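## Task

Take the black plate out of work nest N3 and place it in the yellow waste bin W1, which is loose rather than fastened. Apart from the bins, every other object on the bench has to finish exactly where it began. The plate must sit entirely inside W1 before the fingers release it, and W1 must be standing upright on the bench at the end. Anything that stays in place only because the robot is holding it does not count. Finish by opening the hand and moving the arm away.

## Robot and tools

Robot: a single six-joint arm with a two-finger gripper. The base may be slightly tilted relative to the table. The only camera is cam_wrist (504x504 pixels, mounted on the hand). Its approximate pinhole intrinsics are fx = fy = 330.728, cx = 251.656, cy = 250.654, with some radial distortion.

Frames: positions are reported in a scene frame. Its origin is on the tabletop directly under the arm base, +z is up, and +y lies to the left when facing along +x. In the gripper's own frame the fingers point along +x and close along y. The fingers project sideways from the wrist flange. When the flange faces straight down they lie horizontal, and wrist roll turns them around. end_effector_position is the point midway between the finger pads, roughly 2 cm short of the tips. The reported hand position can be inaccurate, more so when the arm is stretched far out.

execute_actions: the argument actions is a list holding zero or one item, plus an optional boolean pictures (images come by default).
- An empty list sends nothing and just reports the current state.
- A move item has rows and optional steps. rows is 1 to 15 rows. Each row has 7 numbers: six absolute joint target angles in radians, in the order waist, shoulder, elbow, forearm roll, wrist pitch, wrist roll, followed by the gripper opening. These are targets to go to, not offsets, in the same units and sign as Joint positions prints them. steps runs from 1 to 15 and defaults to 15. Each step lasts 1/30 s. One row is used per step, and the final row repeats if there are fewer rows than steps.
- A wait item has steps only, up to 300. It returns once that many steps have elapsed since the previous result, and your reply time counts toward them.

Joint ranges (rad), as stated: waist -6.283 to 6.283, shoulder -2.304 to 2.304, elbow -4.224 to 0.061, forearm roll -6.283 to 6.283, wrist pitch -2.164 to 2.164, wrist roll -6.283 to 6.283. The true ends may differ by up to 0.010. A call is refused, and nothing is sent, if any target is more than 0.010 beyond a stated end and also farther out than that joint's last reported angle. Targets beyond a real end are clipped to it, and a 'joint sent to its limit' line may then appear, possibly about an earlier move. If that line is absent, it does not prove there is more room.

Opening: ranges from -1 (closed, though a 0.071 m gap still remains) to +1 (fully open, a 0.150 m pad gap). grip_measured reports the actual opening on this same scale. It, and the metre value in Joint positions, may carry a constant error of about 1 mm (about 0.025 on the scale). Away from the extremes, the fingers go to the commanded value. To keep a grip, command at least about 0.04 less than grip_measured. Pads push with about 20 N each, or less; closing fast can press harder and may even spring the fingers open.

Motion behaviour: joint targets move at up to 3.14 rad/s and take 0.16 s to speed up. All joints are coordinated so they arrive together. On every step each target is held within 0.623 rad of the measured angle. If the targets would shift the hand more than 70 mm from where it is measured, all of them are pulled back proportionally. Between calls, including while you are composing a reply, the arm keeps heading for the last row sent. It stops pursuing that row once it is nearly motionless (a slow or blocked arm counts) or a step is HELD. Fingers still in motion finish moving.

Result lines: a state line with end_effector_position (m), end_effector_quat_wxyz, and linear (m/s) and angular (rad/s) velocities. Joint positions and Joint velocities list the six joints in order, followed by the pad gap (m, m/s). grip_measured. 'joint command not followed' means the clearance check changed or blocked targets; mounting blocks and posts count as part of the arm. HELD marks steps where your row was not sent, in whole or in part.

Faults: contact torque reaching a joint's load limit stops the arm, backs that joint off slightly, holds it for 10 s, and drops the rest of the call. Limits (N m): waist 57, shoulder 57, elbow 47.5, forearm roll 25.6, wrist pitch 18, wrist roll 18. A carried object's weight adds to the load. Carrying a load heats the motors. A MOTOR HOT warning appears from 65 °C. At 80 °C the brakes lock until the motors cool, reported as OVER-TEMPERATURE FAULT. Any stop is costly, and some heat persists into the next scene.

zoom_image: camera must be "cam_wrist". region is [x0, y0, x1, y1] in pixels of its most recent full image, with (0,0) at the top-left, and is at most 504 by 504. It returns a magnified view of that area.

finished_scene: pass scene, the number of the scene you are ending. This cannot be undone. The result reports whether the goal was met and gives the next task. Replying without any tool call ends everything.

Things to avoid: pushing anything off the table; tipping over or shoving W1, which is not fastened; disturbing other bench objects; dropping, slamming or striking things; hard pushes; fast, forceful closing. Loose objects may occasionally get a brief nudge from outside. Let the plate go only when it is fully within W1, then open the hand and withdraw.

Each tool is called in YAML: its name, and indented under it one key for each argument.

## Session

execute_actions:
  actions: []

Scene clock: 0.00 s of 7200.00 s.
end_effector_position=(+0.5205, -0.1928, +0.1300) grip_measured=+1.00 end_effector_quat_wxyz=(+0.974, -0.211, +0.079, +0.033) end_effector_velocity=(+0.000, -0.001, +0.001) end_effector_angular_velocity=(-0.002, -0.001, -0.001)
Joint positions: [-0.259 -0.705 -0.602 -1.934 -0.974  1.838  0.15 ]
Joint velocities: [-0.001  0.001  0.001 -0.001 -0.001  0.001  0.   ]

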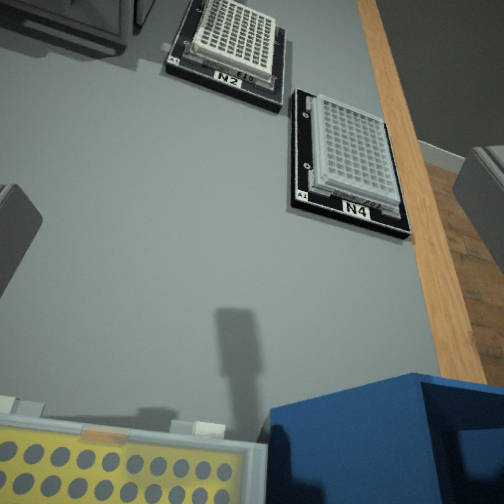

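execute_actions:
  actions:
    - {"rows": [[-0.259,-0.45,-0.602,-1.934,-0.974,1.838,1]], "steps": 15}

execute_actions:
  actions:
    - {"rows": [[-0.259,-0.45,-0.9,-1.934,-0.974,1.838,1]], "steps": 15}

execute_actions:
  actions:
    - {"steps": 15}

Scene clock: 13.30 s of 7200.00 s.
end_effector_position=(+0.5913, -0.2629, +0.2344) grip_measured=+1.00 end_effector_quat_wxyz=(+0.970, -0.239, -0.017, -0.044) end_effector_velocity=(+0.001, -0.002, +0.006) end_effector_angular_velocity=(+0.000, -0.010, -0.003)
Joint positions: [-0.259 -0.453 -0.602 -1.934 -0.974  1.838  0.15 ]
Joint velocities: [ 0.001  0.016  0.005 -0.001  0.003 -0.001  0.   ]
Steps of this call (steps 1 to 90: nothing new was sent; then 9.80 s passed at rest; steps 91 to 105: all 15 steps of this action). Readings (joint positions):
91: [-0.259 -0.705 -0.602 -1.934 -0.974 1.838]
92: [-0.259 -0.698 -0.602 -1.934 -0.973 1.838]
94: [-0.259 -0.647 -0.601 -1.934 -0.973 1.838]
98: [-0.259 -0.520 -0.603 -1.934 -0.974 1.838]
105: the state above

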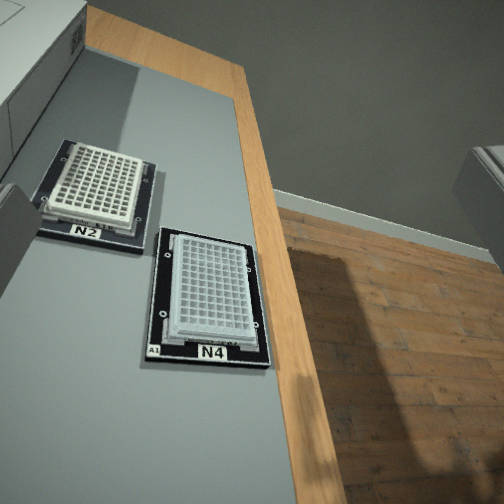

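Scene clock: 13.80 s of 7200.00 s.
end_effector_position=(+0.7252, -0.3375, +0.3100) grip_measured=+1.00 end_effector_quat_wxyz=(+0.945, -0.268, -0.129, -0.134) end_effector_velocity=(+0.010, -0.005, +0.003) end_effector_angular_velocity=(+0.000, -0.015, -0.008)
Joint positions: [-0.259 -0.45  -0.896 -1.934 -0.974  1.838  0.15 ]
Joint velocities: [-0.001 -0.009 -0.028  0.002  0.005 -0.001  0.   ]
Steps of this call (steps 1 to 15: all 15 steps of this action). Readings (joint positions):
1: [-0.259 -0.452 -0.602 -1.934 -0.974 1.838]
2: [-0.259 -0.452 -0.609 -1.934 -0.974 1.838]
4: [-0.259 -0.453 -0.660 -1.934 -0.973 1.838]
8: [-0.259 -0.451 -0.786 -1.934 -0.974 1.838]
15: the state above

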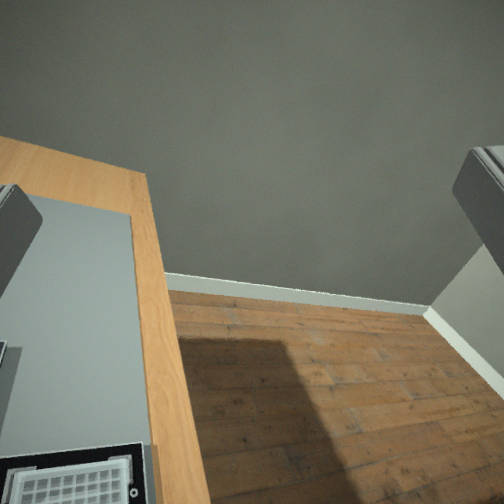

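Scene clock: 14.30 s of 7200.00 s.
end_effector_position=(+0.7267, -0.3385, +0.3111) grip_measured=+1.00 end_effector_quat_wxyz=(+0.945, -0.268, -0.130, -0.135) end_effector_velocity=(+0.001, -0.001, +0.000) end_effector_angular_velocity=(-0.001, -0.001, -0.001)
Joint positions: [-0.259 -0.45  -0.9   -1.934 -0.974  1.838  0.15 ]
Joint velocities: [-0.001 -0.    -0.002  0.     0.    -0.001  0.   ]
Steps of this call (steps 1 to 15: the robot went on to your last target). Readings (joint positions):
1: [-0.259 -0.450 -0.897 -1.934 -0.974 1.838]
2: [-0.259 -0.450 -0.897 -1.934 -0.974 1.838]
4: [-0.259 -0.450 -0.898 -1.934 -0.974 1.838]
8: [-0.259 -0.450 -0.899 -1.934 -0.974 1.838]
15: the state above
The arm was judged still, so your last target was given up. Only a new action makes it travel on or press farther. Fingers that are still opening or closing keep moving.

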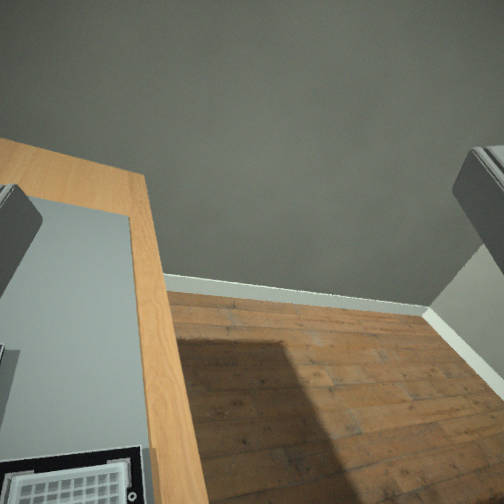

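execute_actions:
  actions:
    - {"rows": [[-0.1,-0.1,-0.8,-1.4,-0.9,1.2,1]], "steps": 15}
  pictures: false

execute_actions:
  actions:
    - {"rows": [[0.5,-0.1,-0.8,-0.783,-0.9,0.8,1]], "steps": 15}
  pictures: false

execute_actions:
  actions:
    - {"steps": 20}

Scene clock: 32.80 s of 7200.00 s.
end_effector_position=(+0.7090, -0.3003, +0.4211) grip_measured=+1.00 end_effector_quat_wxyz=(+0.977, -0.202, -0.039, -0.057) end_effector_velocity=(-0.016, +0.025, +0.000) end_effector_angular_velocity=(+0.066, +0.081, +0.078)
Joint positions: [-0.103 -0.105 -0.802 -1.409 -0.901  1.212  0.15 ]
Joint velocities: [ 0.028  0.053  0.037  0.122  0.022 -0.172  0.   ]
Steps of this call (steps 1 to 90: nothing new was sent; then 15.00 s passed at rest; steps 91 to 105: all 15 steps of this action). Readings (joint positions):
91: [-0.259 -0.450 -0.900 -1.933 -0.974 1.837]
92: [-0.257 -0.446 -0.898 -1.927 -0.973 1.829]
94: [-0.242 -0.414 -0.888 -1.876 -0.965 1.767]
98: [-0.171 -0.257 -0.846 -1.641 -0.933 1.489]
105: the state above

Scene clock: 33.30 s of 7200.00 s.
end_effector_position=(+0.6909, -0.0806, +0.4869) grip_measured=+1.00 end_effector_quat_wxyz=(+0.994, -0.068, -0.014, +0.082) end_effector_velocity=(-0.137, +0.480, +0.183) end_effector_angular_velocity=(+0.573, +0.208, +0.685)
Joint positions: [ 0.295 -0.102 -0.8   -0.995 -0.9    0.938  0.15 ]
Joint velocities: [ 0.886  0.01  -0.001  0.918  0.001 -0.596  0.   ]
Steps of this call (steps 1 to 15: all 15 steps of this action). Readings (joint positions):
1: [-0.101 -0.104 -0.801 -1.405 -0.901 1.207]
2: [-0.094 -0.104 -0.800 -1.396 -0.901 1.199]
4: [-0.042 -0.104 -0.800 -1.342 -0.901 1.163]
8: [0.084 -0.104 -0.800 -1.213 -0.900 1.080]
15: the state above

Scene clock: 33.97 s of 7200.00 s.
end_effector_position=(+0.6473, +0.0266, +0.5321) grip_measured=+1.00 end_effector_quat_wxyz=(+0.986, -0.000, -0.001, +0.166) end_effector_velocity=(+0.000, +0.001, +0.002) end_effector_angular_velocity=(+0.003, -0.001, +0.000)
Joint positions: [ 0.5   -0.1   -0.8   -0.783 -0.9    0.8    0.15 ]
Joint velocities: [ 0.002  0.001 -0.001  0.003  0.001 -0.001  0.   ]
Steps of this call (steps 1 to 20: the robot went on to your last target). Readings (joint positions):
1: [0.325 -0.102 -0.800 -0.964 -0.900 0.918]
2: [0.354 -0.102 -0.800 -0.934 -0.900 0.898]
4: [0.413 -0.101 -0.800 -0.873 -0.900 0.859]
8: [0.490 -0.100 -0.800 -0.795 -0.900 0.808]
20: the state above

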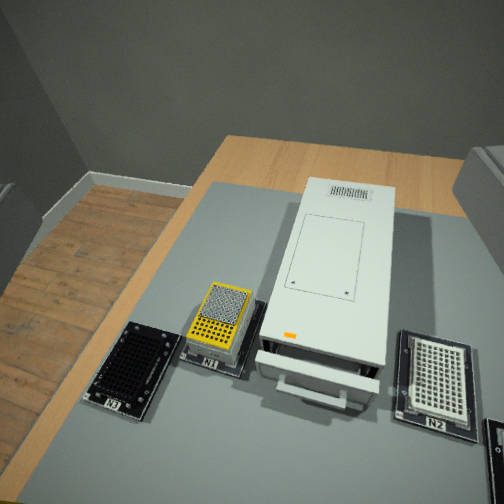

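execute_actions:
  actions:
    - {"rows": [[0.5,-0.1,-0.8,-0.783,-0.9,-0.1,1]], "steps": 15}
  pictures: false

execute_actions:
  actions:
    - {"steps": 12}

execute_actions:
  actions:
    - {"rows": [[0.5,-0.1,-0.8,-0.783,-0.9,-1.0,1]], "steps": 15}
  pictures: false

execute_actions:
  actions:
    - {"steps": 12}

Scene clock: 37.30 s of 7200.00 s.
end_effector_position=(+0.5614, +0.1164, +0.5321) grip_measured=+1.00 end_effector_quat_wxyz=(+0.827, -0.000, -0.001, +0.562) end_effector_velocity=(-0.084, +0.033, +0.000) end_effector_angular_velocity=(-0.001, -0.001, +0.614)
Joint positions: [ 0.5   -0.1   -0.8   -0.783 -0.9   -0.061  0.15 ]
Joint velocities: [-0.001  0.001 -0.001 -0.001 -0.001 -0.616  0.   ]
Steps of this call (steps 1 to 15: the robot went on to your last target; steps 16 to 85: nothing new was sent; steps 86 to 100: all 15 steps of this action). Readings (joint positions):
86: [0.500 -0.100 -0.800 -0.783 -0.900 0.799]
87: [0.500 -0.100 -0.800 -0.783 -0.900 0.791]
89: [0.500 -0.100 -0.800 -0.783 -0.900 0.729]
93: [0.500 -0.100 -0.800 -0.783 -0.900 0.418]
100: the state above

Scene clock: 37.70 s of 7200.00 s.
end_effector_position=(+0.5561, +0.1184, +0.5322) grip_measured=+1.00 end_effector_quat_wxyz=(+0.816, -0.000, -0.001, +0.578) end_effector_velocity=(-0.000, -0.000, -0.000) end_effector_angular_velocity=(+0.000, +0.001, +0.002)
Joint positions: [ 0.5   -0.1   -0.8   -0.783 -0.9   -0.1    0.15 ]
Joint velocities: [-0.001 -0.     0.     0.     0.001 -0.003  0.   ]
Steps of this call (steps 1 to 12: the robot went on to your last target). Readings (joint positions):
1: [0.500 -0.100 -0.800 -0.783 -0.900 -0.077]
2: [0.500 -0.100 -0.800 -0.783 -0.900 -0.086]
4: [0.500 -0.100 -0.800 -0.783 -0.900 -0.095]
8: [0.500 -0.100 -0.800 -0.783 -0.900 -0.099]
12: the state above

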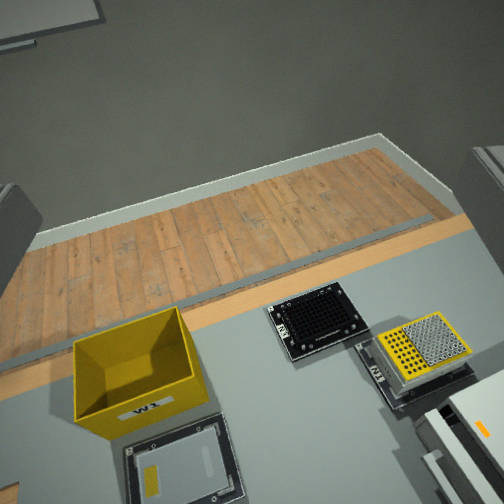

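Scene clock: 38.20 s of 7200.00 s.
end_effector_position=(+0.4326, +0.1069, +0.5320) grip_measured=+1.00 end_effector_quat_wxyz=(+0.500, -0.001, -0.000, +0.866) end_effector_velocity=(-0.079, -0.046, +0.000) end_effector_angular_velocity=(+0.001, -0.000, +0.615)
Joint positions: [ 0.5   -0.1   -0.8   -0.783 -0.9   -0.961  0.15 ]
Joint velocities: [-0.001  0.    -0.     0.     0.001 -0.616  0.   ]
Steps of this call (steps 1 to 15: all 15 steps of this action). Readings (joint positions):
1: [0.500 -0.100 -0.800 -0.783 -0.900 -0.101]
2: [0.500 -0.100 -0.800 -0.783 -0.900 -0.109]
4: [0.500 -0.100 -0.800 -0.783 -0.900 -0.171]
8: [0.500 -0.100 -0.800 -0.783 -0.900 -0.482]
15: the state above

Scene clock: 38.60 s of 7200.00 s.
end_effector_position=(+0.4277, +0.1040, +0.5320) grip_measured=+1.00 end_effector_quat_wxyz=(+0.483, -0.001, -0.000, +0.875) end_effector_velocity=(-0.000, -0.001, -0.001) end_effector_angular_velocity=(-0.001, +0.002, +0.002)
Joint positions: [ 0.5   -0.1   -0.8   -0.783 -0.9   -1.     0.15 ]
Joint velocities: [-0.002 -0.001  0.001  0.    -0.    -0.003  0.   ]
Steps of this call (steps 1 to 12: the robot went on to your last target). Readings (joint positions):
1: [0.500 -0.100 -0.800 -0.783 -0.900 -0.977]
2: [0.500 -0.100 -0.800 -0.783 -0.900 -0.986]
4: [0.500 -0.100 -0.800 -0.783 -0.900 -0.995]
8: [0.500 -0.100 -0.800 -0.783 -0.900 -0.999]
12: the state above

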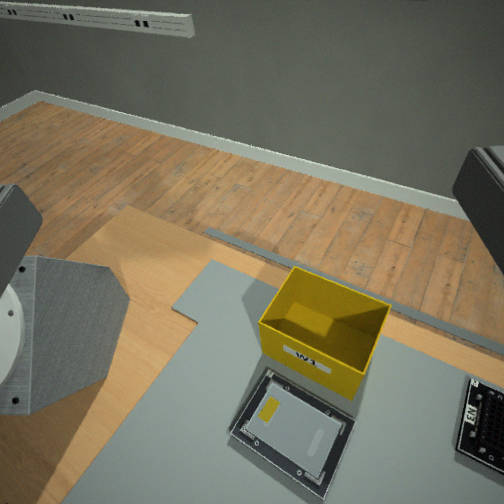

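execute_actions:
  actions:
    - {"rows": [[0.55,-0.5,-1.0,-1.0,-0.8,1.5,1]], "steps": 15}
  pictures: false

execute_actions:
  actions:
    - {"steps": 20}
  pictures: false

execute_actions:
  actions:
    - {"rows": [[0.638,-1.133,-1.278,-1.188,-0.626,1.853,1]], "steps": 15}
  pictures: false

execute_actions:
  actions:
    - {"steps": 25}

Scene clock: 53.70 s of 7200.00 s.
end_effector_position=(+0.5471, +0.2227, +0.4655) grip_measured=+1.00 end_effector_quat_wxyz=(+0.707, -0.031, -0.012, +0.706) end_effector_velocity=(+0.365, +0.149, -0.091) end_effector_angular_velocity=(+0.127, -0.138, -2.218)
Joint positions: [ 0.54  -0.421 -0.96  -0.957 -0.82  -0.197  0.15 ]
Joint velocities: [ 0.058 -0.473 -0.234 -0.256  0.118  2.587  0.   ]
Steps of this call (steps 1 to 30: the robot went on to your last target; steps 31 to 90: nothing new was sent; then 11.60 s passed at rest; steps 91 to 105: all 15 steps of this action). Readings (joint positions):
91: [0.500 -0.100 -0.800 -0.783 -0.900 -0.999]
92: [0.501 -0.105 -0.803 -0.786 -0.899 -0.991]
94: [0.505 -0.141 -0.823 -0.807 -0.889 -0.930]
98: [0.521 -0.266 -0.883 -0.873 -0.858 -0.709]
105: the state above

Scene clock: 54.37 s of 7200.00 s.
end_effector_position=(+0.6999, +0.0943, +0.4619) grip_measured=+1.00 end_effector_quat_wxyz=(+0.999, -0.013, -0.038, -0.018) end_effector_velocity=(-0.003, -0.067, +0.001) end_effector_angular_velocity=(+0.036, -0.013, -0.462)
Joint positions: [ 0.55 -0.5  -1.   -1.   -0.8   1.47  0.15]
Joint velocities: [ 0.001 -0.005 -0.002 -0.002  0.002  0.467  0.   ]
Steps of this call (steps 1 to 20: the robot went on to your last target). Readings (joint positions):
1: [0.542 -0.435 -0.967 -0.965 -0.816 -0.109]
2: [0.544 -0.448 -0.974 -0.972 -0.813 -0.017]
4: [0.546 -0.468 -0.983 -0.982 -0.808 0.172]
8: [0.549 -0.488 -0.994 -0.994 -0.803 0.555]
20: the state above

Scene clock: 54.87 s of 7200.00 s.
end_effector_position=(+0.6572, +0.2436, +0.3137) grip_measured=+1.00 end_effector_quat_wxyz=(+1.000, -0.002, -0.015, -0.007) end_effector_velocity=(-0.191, +0.304, -0.377) end_effector_angular_velocity=(+0.039, +0.160, +0.091)
Joint positions: [ 0.615 -0.964 -1.204 -1.138 -0.672  1.755  0.15 ]
Joint velocities: [ 0.143 -1.037 -0.452 -0.305  0.283  0.597  0.   ]
Steps of this call (steps 1 to 15: all 15 steps of this action). Readings (joint positions):
1: [0.550 -0.500 -1.000 -1.000 -0.800 1.482]
2: [0.551 -0.507 -1.004 -1.002 -0.798 1.493]
4: [0.559 -0.561 -1.031 -1.020 -0.782 1.526]
8: [0.580 -0.715 -1.096 -1.064 -0.740 1.612]
15: the state above

Scene clock: 55.70 s of 7200.00 s.
end_effector_position=(+0.6208, +0.2898, +0.2505) grip_measured=+1.00 end_effector_quat_wxyz=(+1.000, +0.000, -0.001, -0.000) end_effector_velocity=(+0.000, +0.001, +0.000) end_effector_angular_velocity=(+0.002, -0.001, +0.000)
Joint positions: [ 0.638 -1.133 -1.278 -1.188 -0.626  1.853  0.15 ]
Joint velocities: [ 0.    -0.    -0.001 -0.001  0.001 -0.     0.   ]
Steps of this call (steps 1 to 25: the robot went on to your last target). Readings (joint positions):
1: [0.619 -0.999 -1.219 -1.148 -0.663 1.775]
2: [0.624 -1.033 -1.234 -1.158 -0.653 1.795]
4: [0.633 -1.095 -1.260 -1.176 -0.637 1.830]
8: [0.637 -1.129 -1.275 -1.186 -0.627 1.850]
25: the state above

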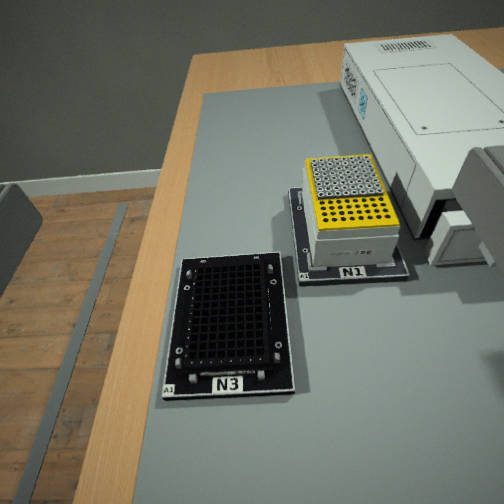

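execute_actions:
  actions:
    - {"rows": [[0.50,-1.3,-1.75,-1.0,-0.72,1.5,0.3]], "steps": 15}
  pictures: false

execute_actions:
  actions:
    - {"rows": [[0.4495,-1.5135,-1.7994,-1.1745,-0.6424,1.608,0.3]], "steps": 15}
  pictures: false

execute_actions:
  actions:
    - {"steps": 15}

Scene clock: 64.70 s of 7200.00 s.
end_effector_position=(+0.7797, +0.2900, +0.2325) grip_measured=+0.30 end_effector_quat_wxyz=(+0.999, +0.007, -0.014, -0.039) end_effector_velocity=(+0.027, +0.009, -0.005) end_effector_angular_velocity=(-0.000, +0.001, +0.022)
Joint positions: [ 0.502 -1.297 -1.741 -1.004 -0.718  1.507  0.122]
Joint velocities: [-0.016 -0.051 -0.114  0.053 -0.028 -0.109 -0.   ]
Steps of this call (steps 1 to 15: the robot went on to your last target; steps 16 to 90: nothing new was sent; then 5.50 s passed at rest; steps 91 to 105: all 15 steps of this action). Readings (joint positions):
91: [0.638 -1.133 -1.279 -1.188 -0.626 1.852]
92: [0.636 -1.136 -1.286 -1.185 -0.628 1.846]
94: [0.620 -1.157 -1.344 -1.161 -0.640 1.801]
98: [0.563 -1.223 -1.534 -1.086 -0.677 1.662]
105: the state above

Scene clock: 65.20 s of 7200.00 s.
end_effector_position=(+0.7224, +0.3155, +0.1027) grip_measured=+0.30 end_effector_quat_wxyz=(+1.000, +0.001, -0.002, -0.001) end_effector_velocity=(+0.010, +0.001, +0.005) end_effector_angular_velocity=(+0.015, -0.019, -0.010)
Joint positions: [ 0.45  -1.511 -1.8   -1.173 -0.643  1.607  0.122]
Joint velocities: [-0.002 -0.003 -0.02  -0.013  0.008  0.01   0.   ]
Steps of this call (steps 1 to 15: all 15 steps of this action). Readings (joint positions):
1: [0.501 -1.298 -1.744 -1.003 -0.718 1.505]
2: [0.500 -1.305 -1.749 -1.009 -0.715 1.509]
4: [0.489 -1.351 -1.763 -1.049 -0.697 1.533]
8: [0.463 -1.459 -1.784 -1.132 -0.661 1.582]
15: the state above

Scene clock: 65.70 s of 7200.00 s.
end_effector_position=(+0.7210, +0.3156, +0.1007) grip_measured=+0.30 end_effector_quat_wxyz=(+1.000, +0.000, -0.001, -0.000) end_effector_velocity=(-0.000, -0.001, -0.001) end_effector_angular_velocity=(-0.002, +0.001, -0.000)
Joint positions: [ 0.45  -1.513 -1.799 -1.174 -0.642  1.608  0.122]
Joint velocities: [-0.001 -0.001 -0.    -0.    -0.001  0.     0.   ]
Steps of this call (steps 1 to 15: the robot went on to your last target). Readings (joint positions):
1: [0.450 -1.511 -1.800 -1.174 -0.643 1.608]
2: [0.450 -1.511 -1.800 -1.174 -0.643 1.608]
4: [0.450 -1.512 -1.800 -1.174 -0.643 1.608]
8: [0.450 -1.513 -1.800 -1.174 -0.642 1.608]
15: the state above
The arm was judged still, so your last target was given up. Only a new action makes it travel on or press farther. Fingers that are still opening or closing keep moving.

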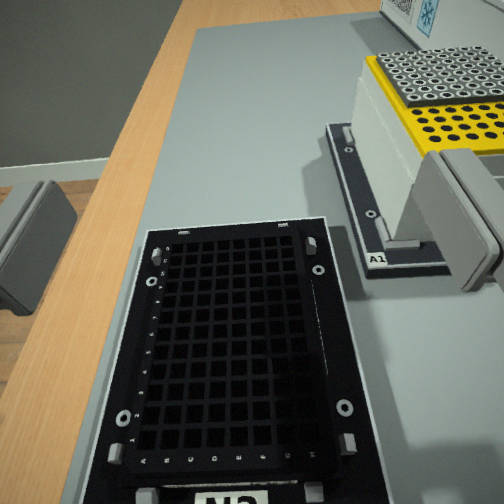

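execute_actions:
  actions:
    - {"rows": [[0.4179,-1.6538,-1.9719,-1.1602,-0.6464,1.552,0.3]], "steps": 15}
  pictures: false

execute_actions:
  actions:
    - {"steps": 12}

Scene clock: 75.70 s of 7200.00 s.
end_effector_position=(+0.7267, +0.3277, +0.0515) grip_measured=+0.30 end_effector_quat_wxyz=(+1.000, +0.001, -0.001, -0.000) end_effector_velocity=(-0.006, -0.000, -0.008) end_effector_angular_velocity=(-0.006, +0.009, +0.004)
Joint positions: [ 0.418 -1.652 -1.972 -1.16  -0.646  1.552  0.122]
Joint velocities: [-0.003 -0.01  -0.001  0.001 -0.001 -0.002  0.   ]
Steps of this call (steps 1 to 90: nothing new was sent; then 6.50 s passed at rest; steps 91 to 105: all 15 steps of this action). Readings (joint positions):
91: [0.449 -1.514 -1.800 -1.174 -0.642 1.608]
92: [0.448 -1.519 -1.808 -1.174 -0.643 1.605]
94: [0.439 -1.564 -1.867 -1.169 -0.644 1.586]
98: [0.419 -1.647 -1.957 -1.161 -0.646 1.556]
105: the state above

Scene clock: 76.10 s of 7200.00 s.
end_effector_position=(+0.7261, +0.3278, +0.0507) grip_measured=+0.30 end_effector_quat_wxyz=(+1.000, +0.000, -0.001, -0.000) end_effector_velocity=(+0.000, -0.000, +0.000) end_effector_angular_velocity=(-0.000, -0.000, -0.001)
Joint positions: [ 0.418 -1.654 -1.972 -1.16  -0.646  1.552  0.122]
Joint velocities: [-0.  0. -0. -0. -0.  0. -0.]
Steps of this call (steps 1 to 12: the robot went on to your last target). Readings (joint positions):
1: [0.418 -1.653 -1.972 -1.160 -0.646 1.552]
2: [0.418 -1.653 -1.972 -1.160 -0.646 1.552]
4: [0.418 -1.653 -1.972 -1.160 -0.646 1.552]
8: [0.418 -1.654 -1.972 -1.160 -0.646 1.552]
12: the state above

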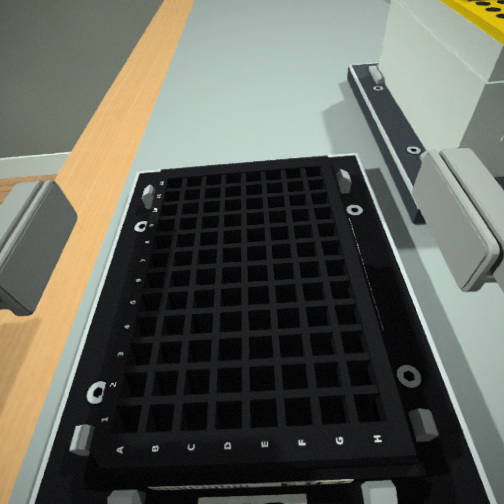

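execute_actions:
  actions:
    - {"rows": [[0.4055,-1.6902,-2.0137,-1.1636,-0.6449,1.5415,-0.2]], "steps": 15}

Scene clock: 84.17 s of 7200.00 s.
end_effector_position=(+0.7263, +0.3279, +0.0357) grip_measured=-0.20 end_effector_quat_wxyz=(+1.000, +0.000, -0.001, -0.000) end_effector_velocity=(-0.001, -0.000, -0.002) end_effector_angular_velocity=(-0.000, +0.002, +0.000)
Joint positions: [ 0.406 -1.69  -2.014 -1.164 -0.645  1.542  0.103]
Joint velocities: [-0.001 -0.002  0.    -0.     0.001  0.     0.   ]
Steps of this call (steps 1 to 15: the robot went on to your last target; steps 16 to 90: nothing new was sent; then 4.57 s passed at rest; steps 91 to 105: all 15 steps of this action). Readings (joint positions):
91: [0.418 -1.654 -1.973 -1.160 -0.646 1.552]
92: [0.416 -1.660 -1.981 -1.161 -0.646 1.550]
94: [0.409 -1.680 -2.003 -1.163 -0.645 1.544]
98: [0.406 -1.690 -2.012 -1.164 -0.645 1.542]
105: the state above

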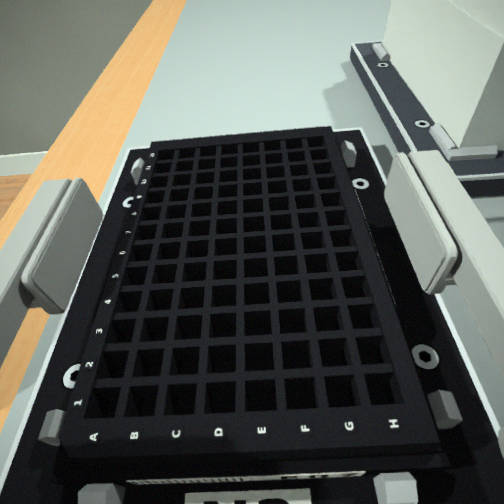

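execute_actions:
  actions:
    - {"rows": [[0.3972,-1.7146,-2.042,-1.1658,-0.6439,1.5345,-0.2]], "steps": 15}

execute_actions:
  actions:
    - {"rows": [[0.3972,-1.7146,-2.042,-1.1658,-0.6439,1.5345,-0.3],[0.3972,-1.7146,-2.042,-1.1658,-0.6439,1.5345,-0.4],[0.3972,-1.7146,-2.042,-1.1658,-0.6439,1.5345,-0.48],[0.3972,-1.7146,-2.042,-1.1658,-0.6439,1.5345,-0.54],[0.3972,-1.7146,-2.042,-1.1658,-0.6439,1.5345,-0.58],[0.3972,-1.7146,-2.042,-1.1658,-0.6439,1.5345,-0.61],[0.3972,-1.7146,-2.042,-1.1658,-0.6439,1.5345,-0.64],[0.3972,-1.7146,-2.042,-1.1658,-0.6439,1.5345,-0.67],[0.3972,-1.7146,-2.042,-1.1658,-0.6439,1.5345,-0.70],[0.3972,-1.7146,-2.042,-1.1658,-0.6439,1.5345,-0.73],[0.3972,-1.7146,-2.042,-1.1658,-0.6439,1.5345,-0.76]], "steps": 15}

Scene clock: 92.03 s of 7200.00 s.
end_effector_position=(+0.7264, +0.3280, +0.0263) grip_measured=-0.20 end_effector_quat_wxyz=(+1.000, +0.000, -0.001, -0.000) end_effector_velocity=(+0.000, -0.000, -0.001) end_effector_angular_velocity=(-0.000, -0.000, +0.001)
Joint positions: [ 0.398 -1.714 -2.042 -1.166 -0.645  1.535  0.103]
Joint velocities: [-0.001 -0.002 -0.002 -0.001  0.    -0.001  0.   ]
Steps of this call (steps 1 to 15: the robot went on to your last target; steps 16 to 90: nothing new was sent; then 4.37 s passed at rest; steps 91 to 105: all 15 steps of this action). Readings (joint positions):
91: [0.405 -1.691 -2.014 -1.164 -0.645 1.541]
92: [0.404 -1.696 -2.022 -1.164 -0.645 1.540]
94: [0.399 -1.709 -2.035 -1.165 -0.644 1.536]
98: [0.398 -1.713 -2.041 -1.166 -0.645 1.535]
105: the state above

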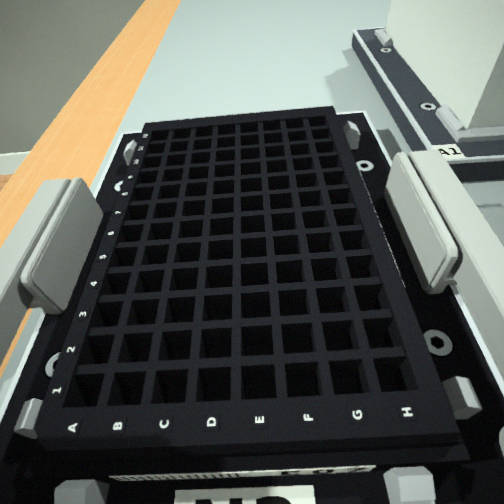

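Scene clock: 92.53 s of 7200.00 s.
end_effector_position=(+0.7269, +0.3277, +0.0262) grip_measured=-0.63 end_effector_quat_wxyz=(+1.000, +0.001, -0.001, -0.000) end_effector_velocity=(-0.000, -0.000, -0.000) end_effector_angular_velocity=(+0.000, +0.001, -0.002)
Joint positions: [ 0.397 -1.714 -2.043 -1.166 -0.644  1.534  0.086]
Joint velocities: [-0.001 -0.    -0.     0.001  0.     0.001  0.   ]
Steps of this call (steps 1 to 15: all 15 steps of this action). Readings (joint positions):
1: [0.398 -1.714 -2.042 -1.166 -0.644 1.534]
2: [0.397 -1.714 -2.043 -1.166 -0.644 1.534]
4: [0.397 -1.714 -2.043 -1.166 -0.644 1.534]
8: [0.397 -1.714 -2.043 -1.166 -0.644 1.534]
15: the state above

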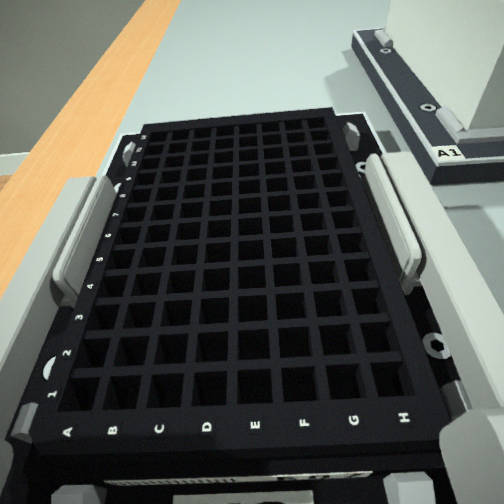

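execute_actions:
  actions:
    - {"rows": [[0.4013,-1.7023,-2.0276,-1.1647,-0.6444,1.538,-0.76],[0.4013,-1.7023,-2.0276,-1.1647,-0.6444,1.538,-0.76],[0.4013,-1.7023,-2.0276,-1.1647,-0.6444,1.538,-0.76],[0.4096,-1.678,-2.0,-1.1625,-0.6454,1.545,-0.76],[0.4096,-1.678,-2.0,-1.1625,-0.6454,1.545,-0.76],[0.4096,-1.678,-2.0,-1.1625,-0.6454,1.545,-0.76],[0.4179,-1.6538,-1.9719,-1.1602,-0.6464,1.552,-0.76]], "steps": 12}

execute_actions:
  actions:
    - {"rows": [[0.56,-1.25,-1.6,-1.05,-0.72,1.55,-0.76]], "steps": 15}
  pictures: false

execute_actions:
  actions:
    - {"rows": [[0.7,-1.05,-1.3,-0.9,-1.0,0.6,-0.76]], "steps": 15}
  pictures: false

execute_actions:
  actions:
    - {"rows": [[0.7719,-1.1342,-1.2539,-0.8591,-1.3939,0.198,-0.76]], "steps": 15}
  pictures: false

execute_actions:
  actions:
    - {"steps": 15}

Scene clock: 116.97 s of 7200.00 s.
end_effector_position=(+0.7244, +0.3280, +0.0486) grip_measured=-0.64 end_effector_quat_wxyz=(+1.000, -0.000, +0.001, +0.000) end_effector_velocity=(-0.001, -0.002, +0.011) end_effector_angular_velocity=(-0.003, +0.001, +0.001)
Joint positions: [ 0.418 -1.657 -1.972 -1.159 -0.647  1.552  0.085]
Joint velocities: [ 0.008  0.031  0.038 -0.001 -0.003  0.01   0.   ]
Steps of this call (steps 1 to 15: the robot went on to your last target; steps 16 to 90: nothing new was sent; then 21.03 s passed at rest; steps 91 to 102: all 12 steps of this action). Readings (joint positions):
91: [0.397 -1.714 -2.041 -1.166 -0.644 1.535]
92: [0.398 -1.711 -2.037 -1.165 -0.644 1.535]
94: [0.400 -1.705 -2.029 -1.165 -0.643 1.537]
98: [0.410 -1.677 -1.994 -1.162 -0.646 1.546]
102: the state above

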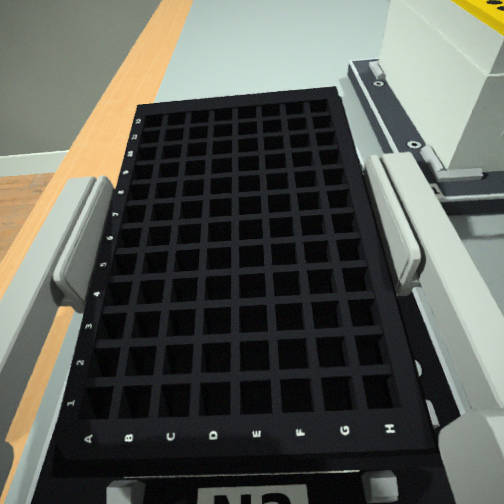

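Scene clock: 117.47 s of 7200.00 s.
end_effector_position=(+0.7288, +0.3126, +0.2401) grip_measured=-0.64 end_effector_quat_wxyz=(+1.000, -0.007, -0.012, +0.007) end_effector_velocity=(-0.030, -0.022, +0.046) end_effector_angular_velocity=(-0.039, +0.032, +0.019)
Joint positions: [ 0.557 -1.259 -1.612 -1.053 -0.718  1.55   0.085]
Joint velocities: [ 0.042  0.147  0.181  0.045 -0.034 -0.001  0.   ]
Steps of this call (steps 1 to 15: all 15 steps of this action). Readings (joint positions):
1: [0.418 -1.656 -1.971 -1.159 -0.647 1.552]
2: [0.420 -1.649 -1.962 -1.157 -0.649 1.552]
4: [0.438 -1.596 -1.908 -1.142 -0.659 1.552]
8: [0.491 -1.450 -1.782 -1.103 -0.684 1.551]
15: the state above

Scene clock: 117.97 s of 7200.00 s.
end_effector_position=(+0.5790, +0.3760, +0.2780) grip_measured=-0.64 end_effector_quat_wxyz=(+0.890, -0.120, +0.084, +0.432) end_effector_velocity=(-0.348, +0.055, +0.031) end_effector_angular_velocity=(-0.347, +0.566, +1.677)
Joint positions: [ 0.686 -1.07  -1.33  -0.915 -0.972  0.721  0.085]
Joint velocities: [ 0.2    0.285  0.418  0.208 -0.382 -1.646 -0.   ]
Steps of this call (steps 1 to 15: all 15 steps of this action). Readings (joint positions):
1: [0.558 -1.255 -1.607 -1.052 -0.719 1.549]
2: [0.560 -1.252 -1.600 -1.049 -0.723 1.541]
4: [0.572 -1.233 -1.569 -1.035 -0.751 1.479]
8: [0.626 -1.158 -1.460 -0.980 -0.851 1.218]
15: the state above

Scene clock: 118.47 s of 7200.00 s.
end_effector_position=(+0.4192, +0.3363, +0.2204) grip_measured=-0.64 end_effector_quat_wxyz=(+0.658, -0.269, +0.267, +0.651) end_effector_velocity=(-0.016, -0.016, +0.001) end_effector_angular_velocity=(-0.093, +0.058, +0.086)
Joint positions: [ 0.771 -1.133 -1.255 -0.86  -1.388  0.205  0.085]
Joint velocities: [ 0.008 -0.002 -0.     0.008 -0.094 -0.1    0.   ]
Steps of this call (steps 1 to 15: all 15 steps of this action). Readings (joint positions):
1: [0.692 -1.062 -1.318 -0.909 -0.984 0.673]
2: [0.697 -1.059 -1.311 -0.904 -1.000 0.630]
4: [0.711 -1.071 -1.303 -0.896 -1.068 0.546]
8: [0.741 -1.104 -1.278 -0.878 -1.231 0.373]
15: the state above

Scene clock: 118.97 s of 7200.00 s.
end_effector_position=(+0.4173, +0.3352, +0.2201) grip_measured=-0.64 end_effector_quat_wxyz=(+0.654, -0.271, +0.270, +0.653) end_effector_velocity=(-0.001, +0.000, -0.000) end_effector_angular_velocity=(-0.000, +0.001, +0.002)
Joint positions: [ 0.772 -1.134 -1.254 -0.859 -1.394  0.198  0.085]
Joint velocities: [ 0.001 -0.001  0.    -0.     0.    -0.001  0.   ]
Steps of this call (steps 1 to 15: the robot went on to your last target). Readings (joint positions):
1: [0.771 -1.133 -1.255 -0.860 -1.390 0.202]
2: [0.771 -1.133 -1.255 -0.859 -1.391 0.201]
4: [0.771 -1.134 -1.255 -0.859 -1.393 0.199]
8: [0.772 -1.134 -1.254 -0.859 -1.394 0.198]
15: the state above
The arm was judged still, so your last target was given up. Only a new action makes it travel on or press farther. Fingers that are still opening or closing keep moving.

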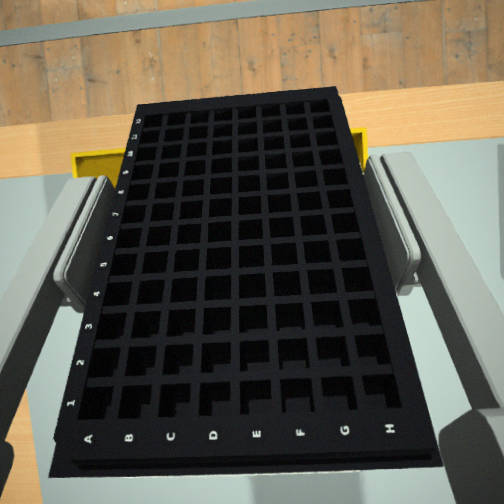

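execute_actions:
  actions:
    - {"rows": [[0.7872,-1.2392,-1.325,-0.8102,-1.5425,0.2206,-0.76]], "steps": 15}

Scene clock: 129.10 s of 7200.00 s.
end_effector_position=(+0.4006, +0.3267, +0.1900) grip_measured=-0.64 end_effector_quat_wxyz=(+0.628, -0.326, +0.326, +0.627) end_effector_velocity=(-0.002, -0.001, -0.002) end_effector_angular_velocity=(-0.007, +0.002, +0.001)
Joint positions: [ 0.787 -1.238 -1.325 -0.81  -1.542  0.221  0.085]
Joint velocities: [-0.    -0.004 -0.001  0.002 -0.005 -0.     0.   ]
Steps of this call (steps 1 to 90: nothing new was sent; then 6.63 s passed at rest; steps 91 to 105: all 15 steps of this action). Readings (joint positions):
91: [0.772 -1.135 -1.254 -0.859 -1.395 0.198]
92: [0.773 -1.139 -1.258 -0.856 -1.403 0.199]
94: [0.778 -1.177 -1.286 -0.838 -1.459 0.208]
98: [0.787 -1.235 -1.319 -0.813 -1.532 0.219]
105: the state above

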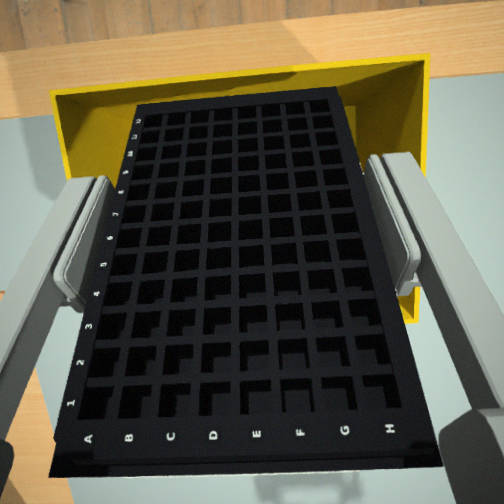

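execute_actions:
  actions:
    - {"rows": [[0.7336,-1.3417,-1.384,-0.8655,-1.514,0.2507,-0.76]], "steps": 12}

execute_actions:
  actions:
    - {"rows": [[0.707,-1.393,-1.415,-0.893,-1.5,0.266,-0.76],[0.707,-1.393,-1.415,-0.893,-1.5,0.266,-0.76],[0.707,-1.393,-1.415,-0.893,-1.5,0.266,-0.76],[0.707,-1.393,-1.415,-0.893,-1.5,0.266,-0.76],[0.707,-1.393,-1.415,-0.893,-1.5,0.266,-0.76],[0.69,-1.425,-1.435,-0.911,-1.49,0.275,-0.76]], "steps": 15}

Scene clock: 132.23 s of 7200.00 s.
end_effector_position=(+0.4026, +0.3275, +0.1355) grip_measured=-0.64 end_effector_quat_wxyz=(+0.627, -0.328, +0.326, +0.627) end_effector_velocity=(+0.001, +0.002, -0.003) end_effector_angular_velocity=(+0.004, -0.002, -0.002)
Joint positions: [ 0.734 -1.34  -1.384 -0.865 -1.514  0.25   0.085]
Joint velocities: [-0.003 -0.007 -0.007 -0.004  0.004  0.003  0.   ]
Steps of this call (steps 1 to 15: the robot went on to your last target; steps 16 to 82: nothing new was sent; steps 83 to 94: all 12 steps of this action). Readings (joint positions):
83: [0.787 -1.240 -1.325 -0.811 -1.542 0.221]
84: [0.784 -1.246 -1.330 -0.815 -1.540 0.223]
86: [0.760 -1.292 -1.359 -0.840 -1.527 0.237]
90: [0.735 -1.339 -1.380 -0.863 -1.515 0.249]
94: the state above

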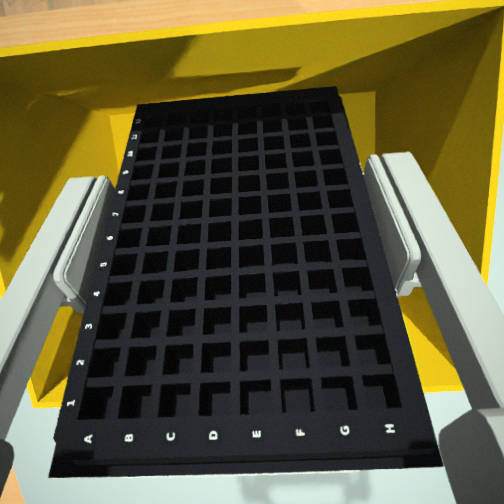

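Scene clock: 132.73 s of 7200.00 s.
end_effector_position=(+0.4013, +0.3272, +0.0904) grip_measured=-0.64 end_effector_quat_wxyz=(+0.628, -0.327, +0.325, +0.627) end_effector_velocity=(+0.001, +0.001, -0.001) end_effector_angular_velocity=(+0.003, -0.002, -0.002)
Joint positions: [ 0.69  -1.424 -1.435 -0.911 -1.49   0.275  0.085]
Joint velocities: [-0.002 -0.002 -0.003 -0.003  0.002  0.002 -0.   ]
Steps of this call (steps 1 to 15: all 15 steps of this action). Readings (joint positions):
1: [0.734 -1.341 -1.384 -0.865 -1.514 0.251]
2: [0.731 -1.347 -1.390 -0.869 -1.512 0.253]
4: [0.715 -1.377 -1.406 -0.885 -1.504 0.261]
8: [0.699 -1.408 -1.426 -0.902 -1.495 0.270]
15: the state above

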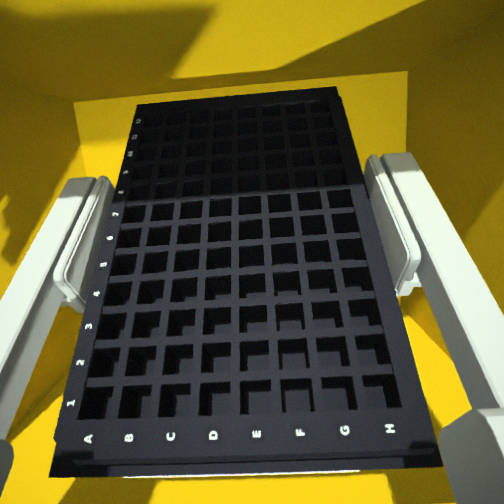

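execute_actions:
  actions:
    - {"rows": [[0.68,-1.4442,-1.4469,-0.9209,-1.485,0.2808,-0.76],[0.68,-1.4442,-1.4469,-0.9209,-1.485,0.2808,-0.76],[0.68,-1.4442,-1.4469,-0.9209,-1.485,0.2808,-0.76],[0.68,-1.4442,-1.4469,-0.9209,-1.485,0.2808,-0.76],[0.68,-1.4442,-1.4469,-0.9209,-1.485,0.2808,-0.76],[0.672,-1.4594,-1.4565,-0.929,-1.481,0.285,-0.76]], "steps": 15}

Scene clock: 135.80 s of 7200.00 s.
end_effector_position=(+0.3998, +0.3264, +0.0716) grip_measured=-0.64 end_effector_quat_wxyz=(+0.628, -0.326, +0.326, +0.627) end_effector_velocity=(+0.001, +0.000, -0.000) end_effector_angular_velocity=(+0.002, -0.002, -0.001)
Joint positions: [ 0.672 -1.459 -1.456 -0.929 -1.481  0.285  0.085]
Joint velocities: [-0.001 -0.    -0.002 -0.002  0.     0.001  0.   ]
Steps of this call (steps 1 to 15: the robot went on to your last target; steps 16 to 77: nothing new was sent; steps 78 to 92: all 15 steps of this action). Readings (joint positions):
78: [0.690 -1.426 -1.435 -0.911 -1.490 0.275]
79: [0.688 -1.430 -1.439 -0.914 -1.489 0.277]
81: [0.682 -1.441 -1.444 -0.919 -1.486 0.280]
85: [0.675 -1.453 -1.453 -0.926 -1.483 0.283]
92: the state above

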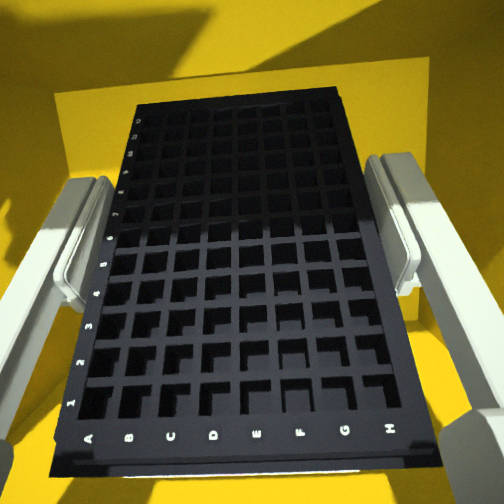

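execute_actions:
  actions:
    - {"rows": [[0.672,-1.4594,-1.4565,-0.929,-1.481,0.285,-0.6],[0.672,-1.4594,-1.4565,-0.929,-1.481,0.285,-0.52],[0.672,-1.4594,-1.4565,-0.929,-1.481,0.285,-0.42]], "steps": 12}

execute_actions:
  actions:
    - {"rows": [[0.7872,-1.2392,-1.325,-0.8102,-1.5425,0.2206,-0.42]], "steps": 12}
  pictures: false

execute_actions:
  actions:
    - {"rows": [[0.85,-1.1,-1.25,-0.75,-1.57,0.19,-0.42]], "steps": 15}

Scene clock: 139.93 s of 7200.00 s.
end_effector_position=(+0.3997, +0.3263, +0.0714) grip_measured=-0.42 end_effector_quat_wxyz=(+0.628, -0.326, +0.326, +0.627) end_effector_velocity=(+0.000, +0.000, +0.000) end_effector_angular_velocity=(+0.000, -0.001, -0.000)
Joint positions: [ 0.672 -1.459 -1.457 -0.929 -1.481  0.285  0.094]
Joint velocities: [ 0.001  0.    -0.001  0.    -0.001  0.    -0.   ]
Steps of this call (steps 1 to 15: the robot went on to your last target; steps 16 to 90: nothing new was sent; then 0.73 s passed at rest; steps 91 to 102: all 12 steps of this action). Readings (joint positions):
91: [0.672 -1.459 -1.456 -0.929 -1.481 0.285]
92: [0.672 -1.459 -1.457 -0.929 -1.481 0.285]
94: [0.672 -1.459 -1.457 -0.929 -1.481 0.285]
98: [0.672 -1.459 -1.457 -0.929 -1.481 0.285]
102: the state above

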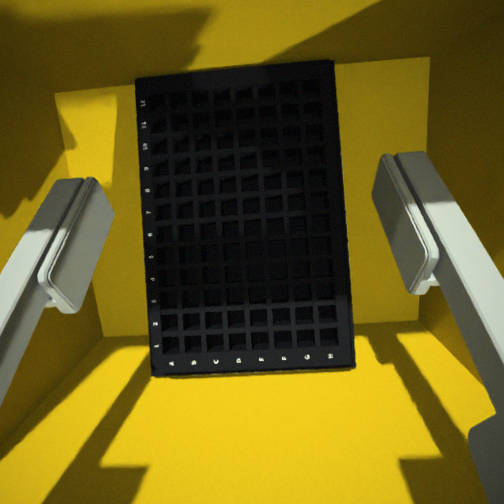

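Scene clock: 140.33 s of 7200.00 s.
end_effector_position=(+0.4006, +0.3270, +0.1878) grip_measured=-0.42 end_effector_quat_wxyz=(+0.628, -0.327, +0.326, +0.627) end_effector_velocity=(-0.023, -0.018, +0.003) end_effector_angular_velocity=(-0.038, +0.043, +0.016)
Joint positions: [ 0.785 -1.243 -1.328 -0.812 -1.541  0.222  0.094]
Joint velocities: [ 0.01   0.024  0.057  0.029 -0.012 -0.02  -0.   ]
Steps of this call (steps 1 to 12: all 12 steps of this action). Readings (joint positions):
1: [0.672 -1.459 -1.456 -0.929 -1.481 0.285]
2: [0.675 -1.453 -1.451 -0.925 -1.483 0.282]
4: [0.702 -1.402 -1.417 -0.896 -1.498 0.266]
8: [0.770 -1.273 -1.348 -0.829 -1.533 0.231]
12: the state above

Scene clock: 140.83 s of 7200.00 s.
end_effector_position=(+0.3971, +0.3219, +0.2594) grip_measured=-0.42 end_effector_quat_wxyz=(+0.634, -0.320, +0.318, +0.628) end_effector_velocity=(+0.002, +0.000, +0.006) end_effector_angular_velocity=(+0.004, -0.003, -0.003)
Joint positions: [ 0.849 -1.101 -1.25  -0.75  -1.57   0.19   0.094]
Joint velocities: [ 0.003  0.01   0.001  0.003 -0.002 -0.001  0.   ]
Steps of this call (steps 1 to 15: all 15 steps of this action). Readings (joint positions):
1: [0.786 -1.242 -1.326 -0.811 -1.542 0.221]
2: [0.789 -1.235 -1.320 -0.808 -1.543 0.219]
4: [0.812 -1.183 -1.289 -0.784 -1.554 0.207]
8: [0.848 -1.106 -1.257 -0.754 -1.569 0.192]
15: the state above

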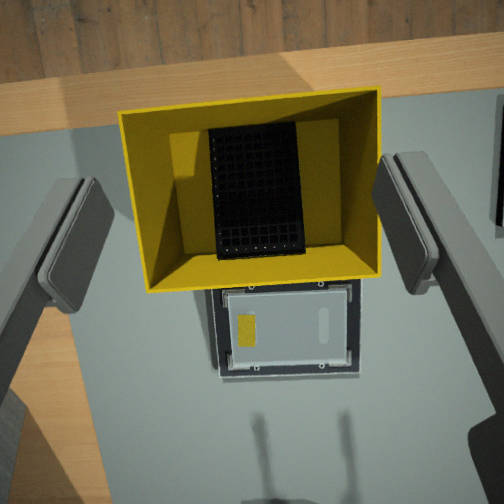

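finished_scene:
  scene: 1

The scene is finished: the task was done.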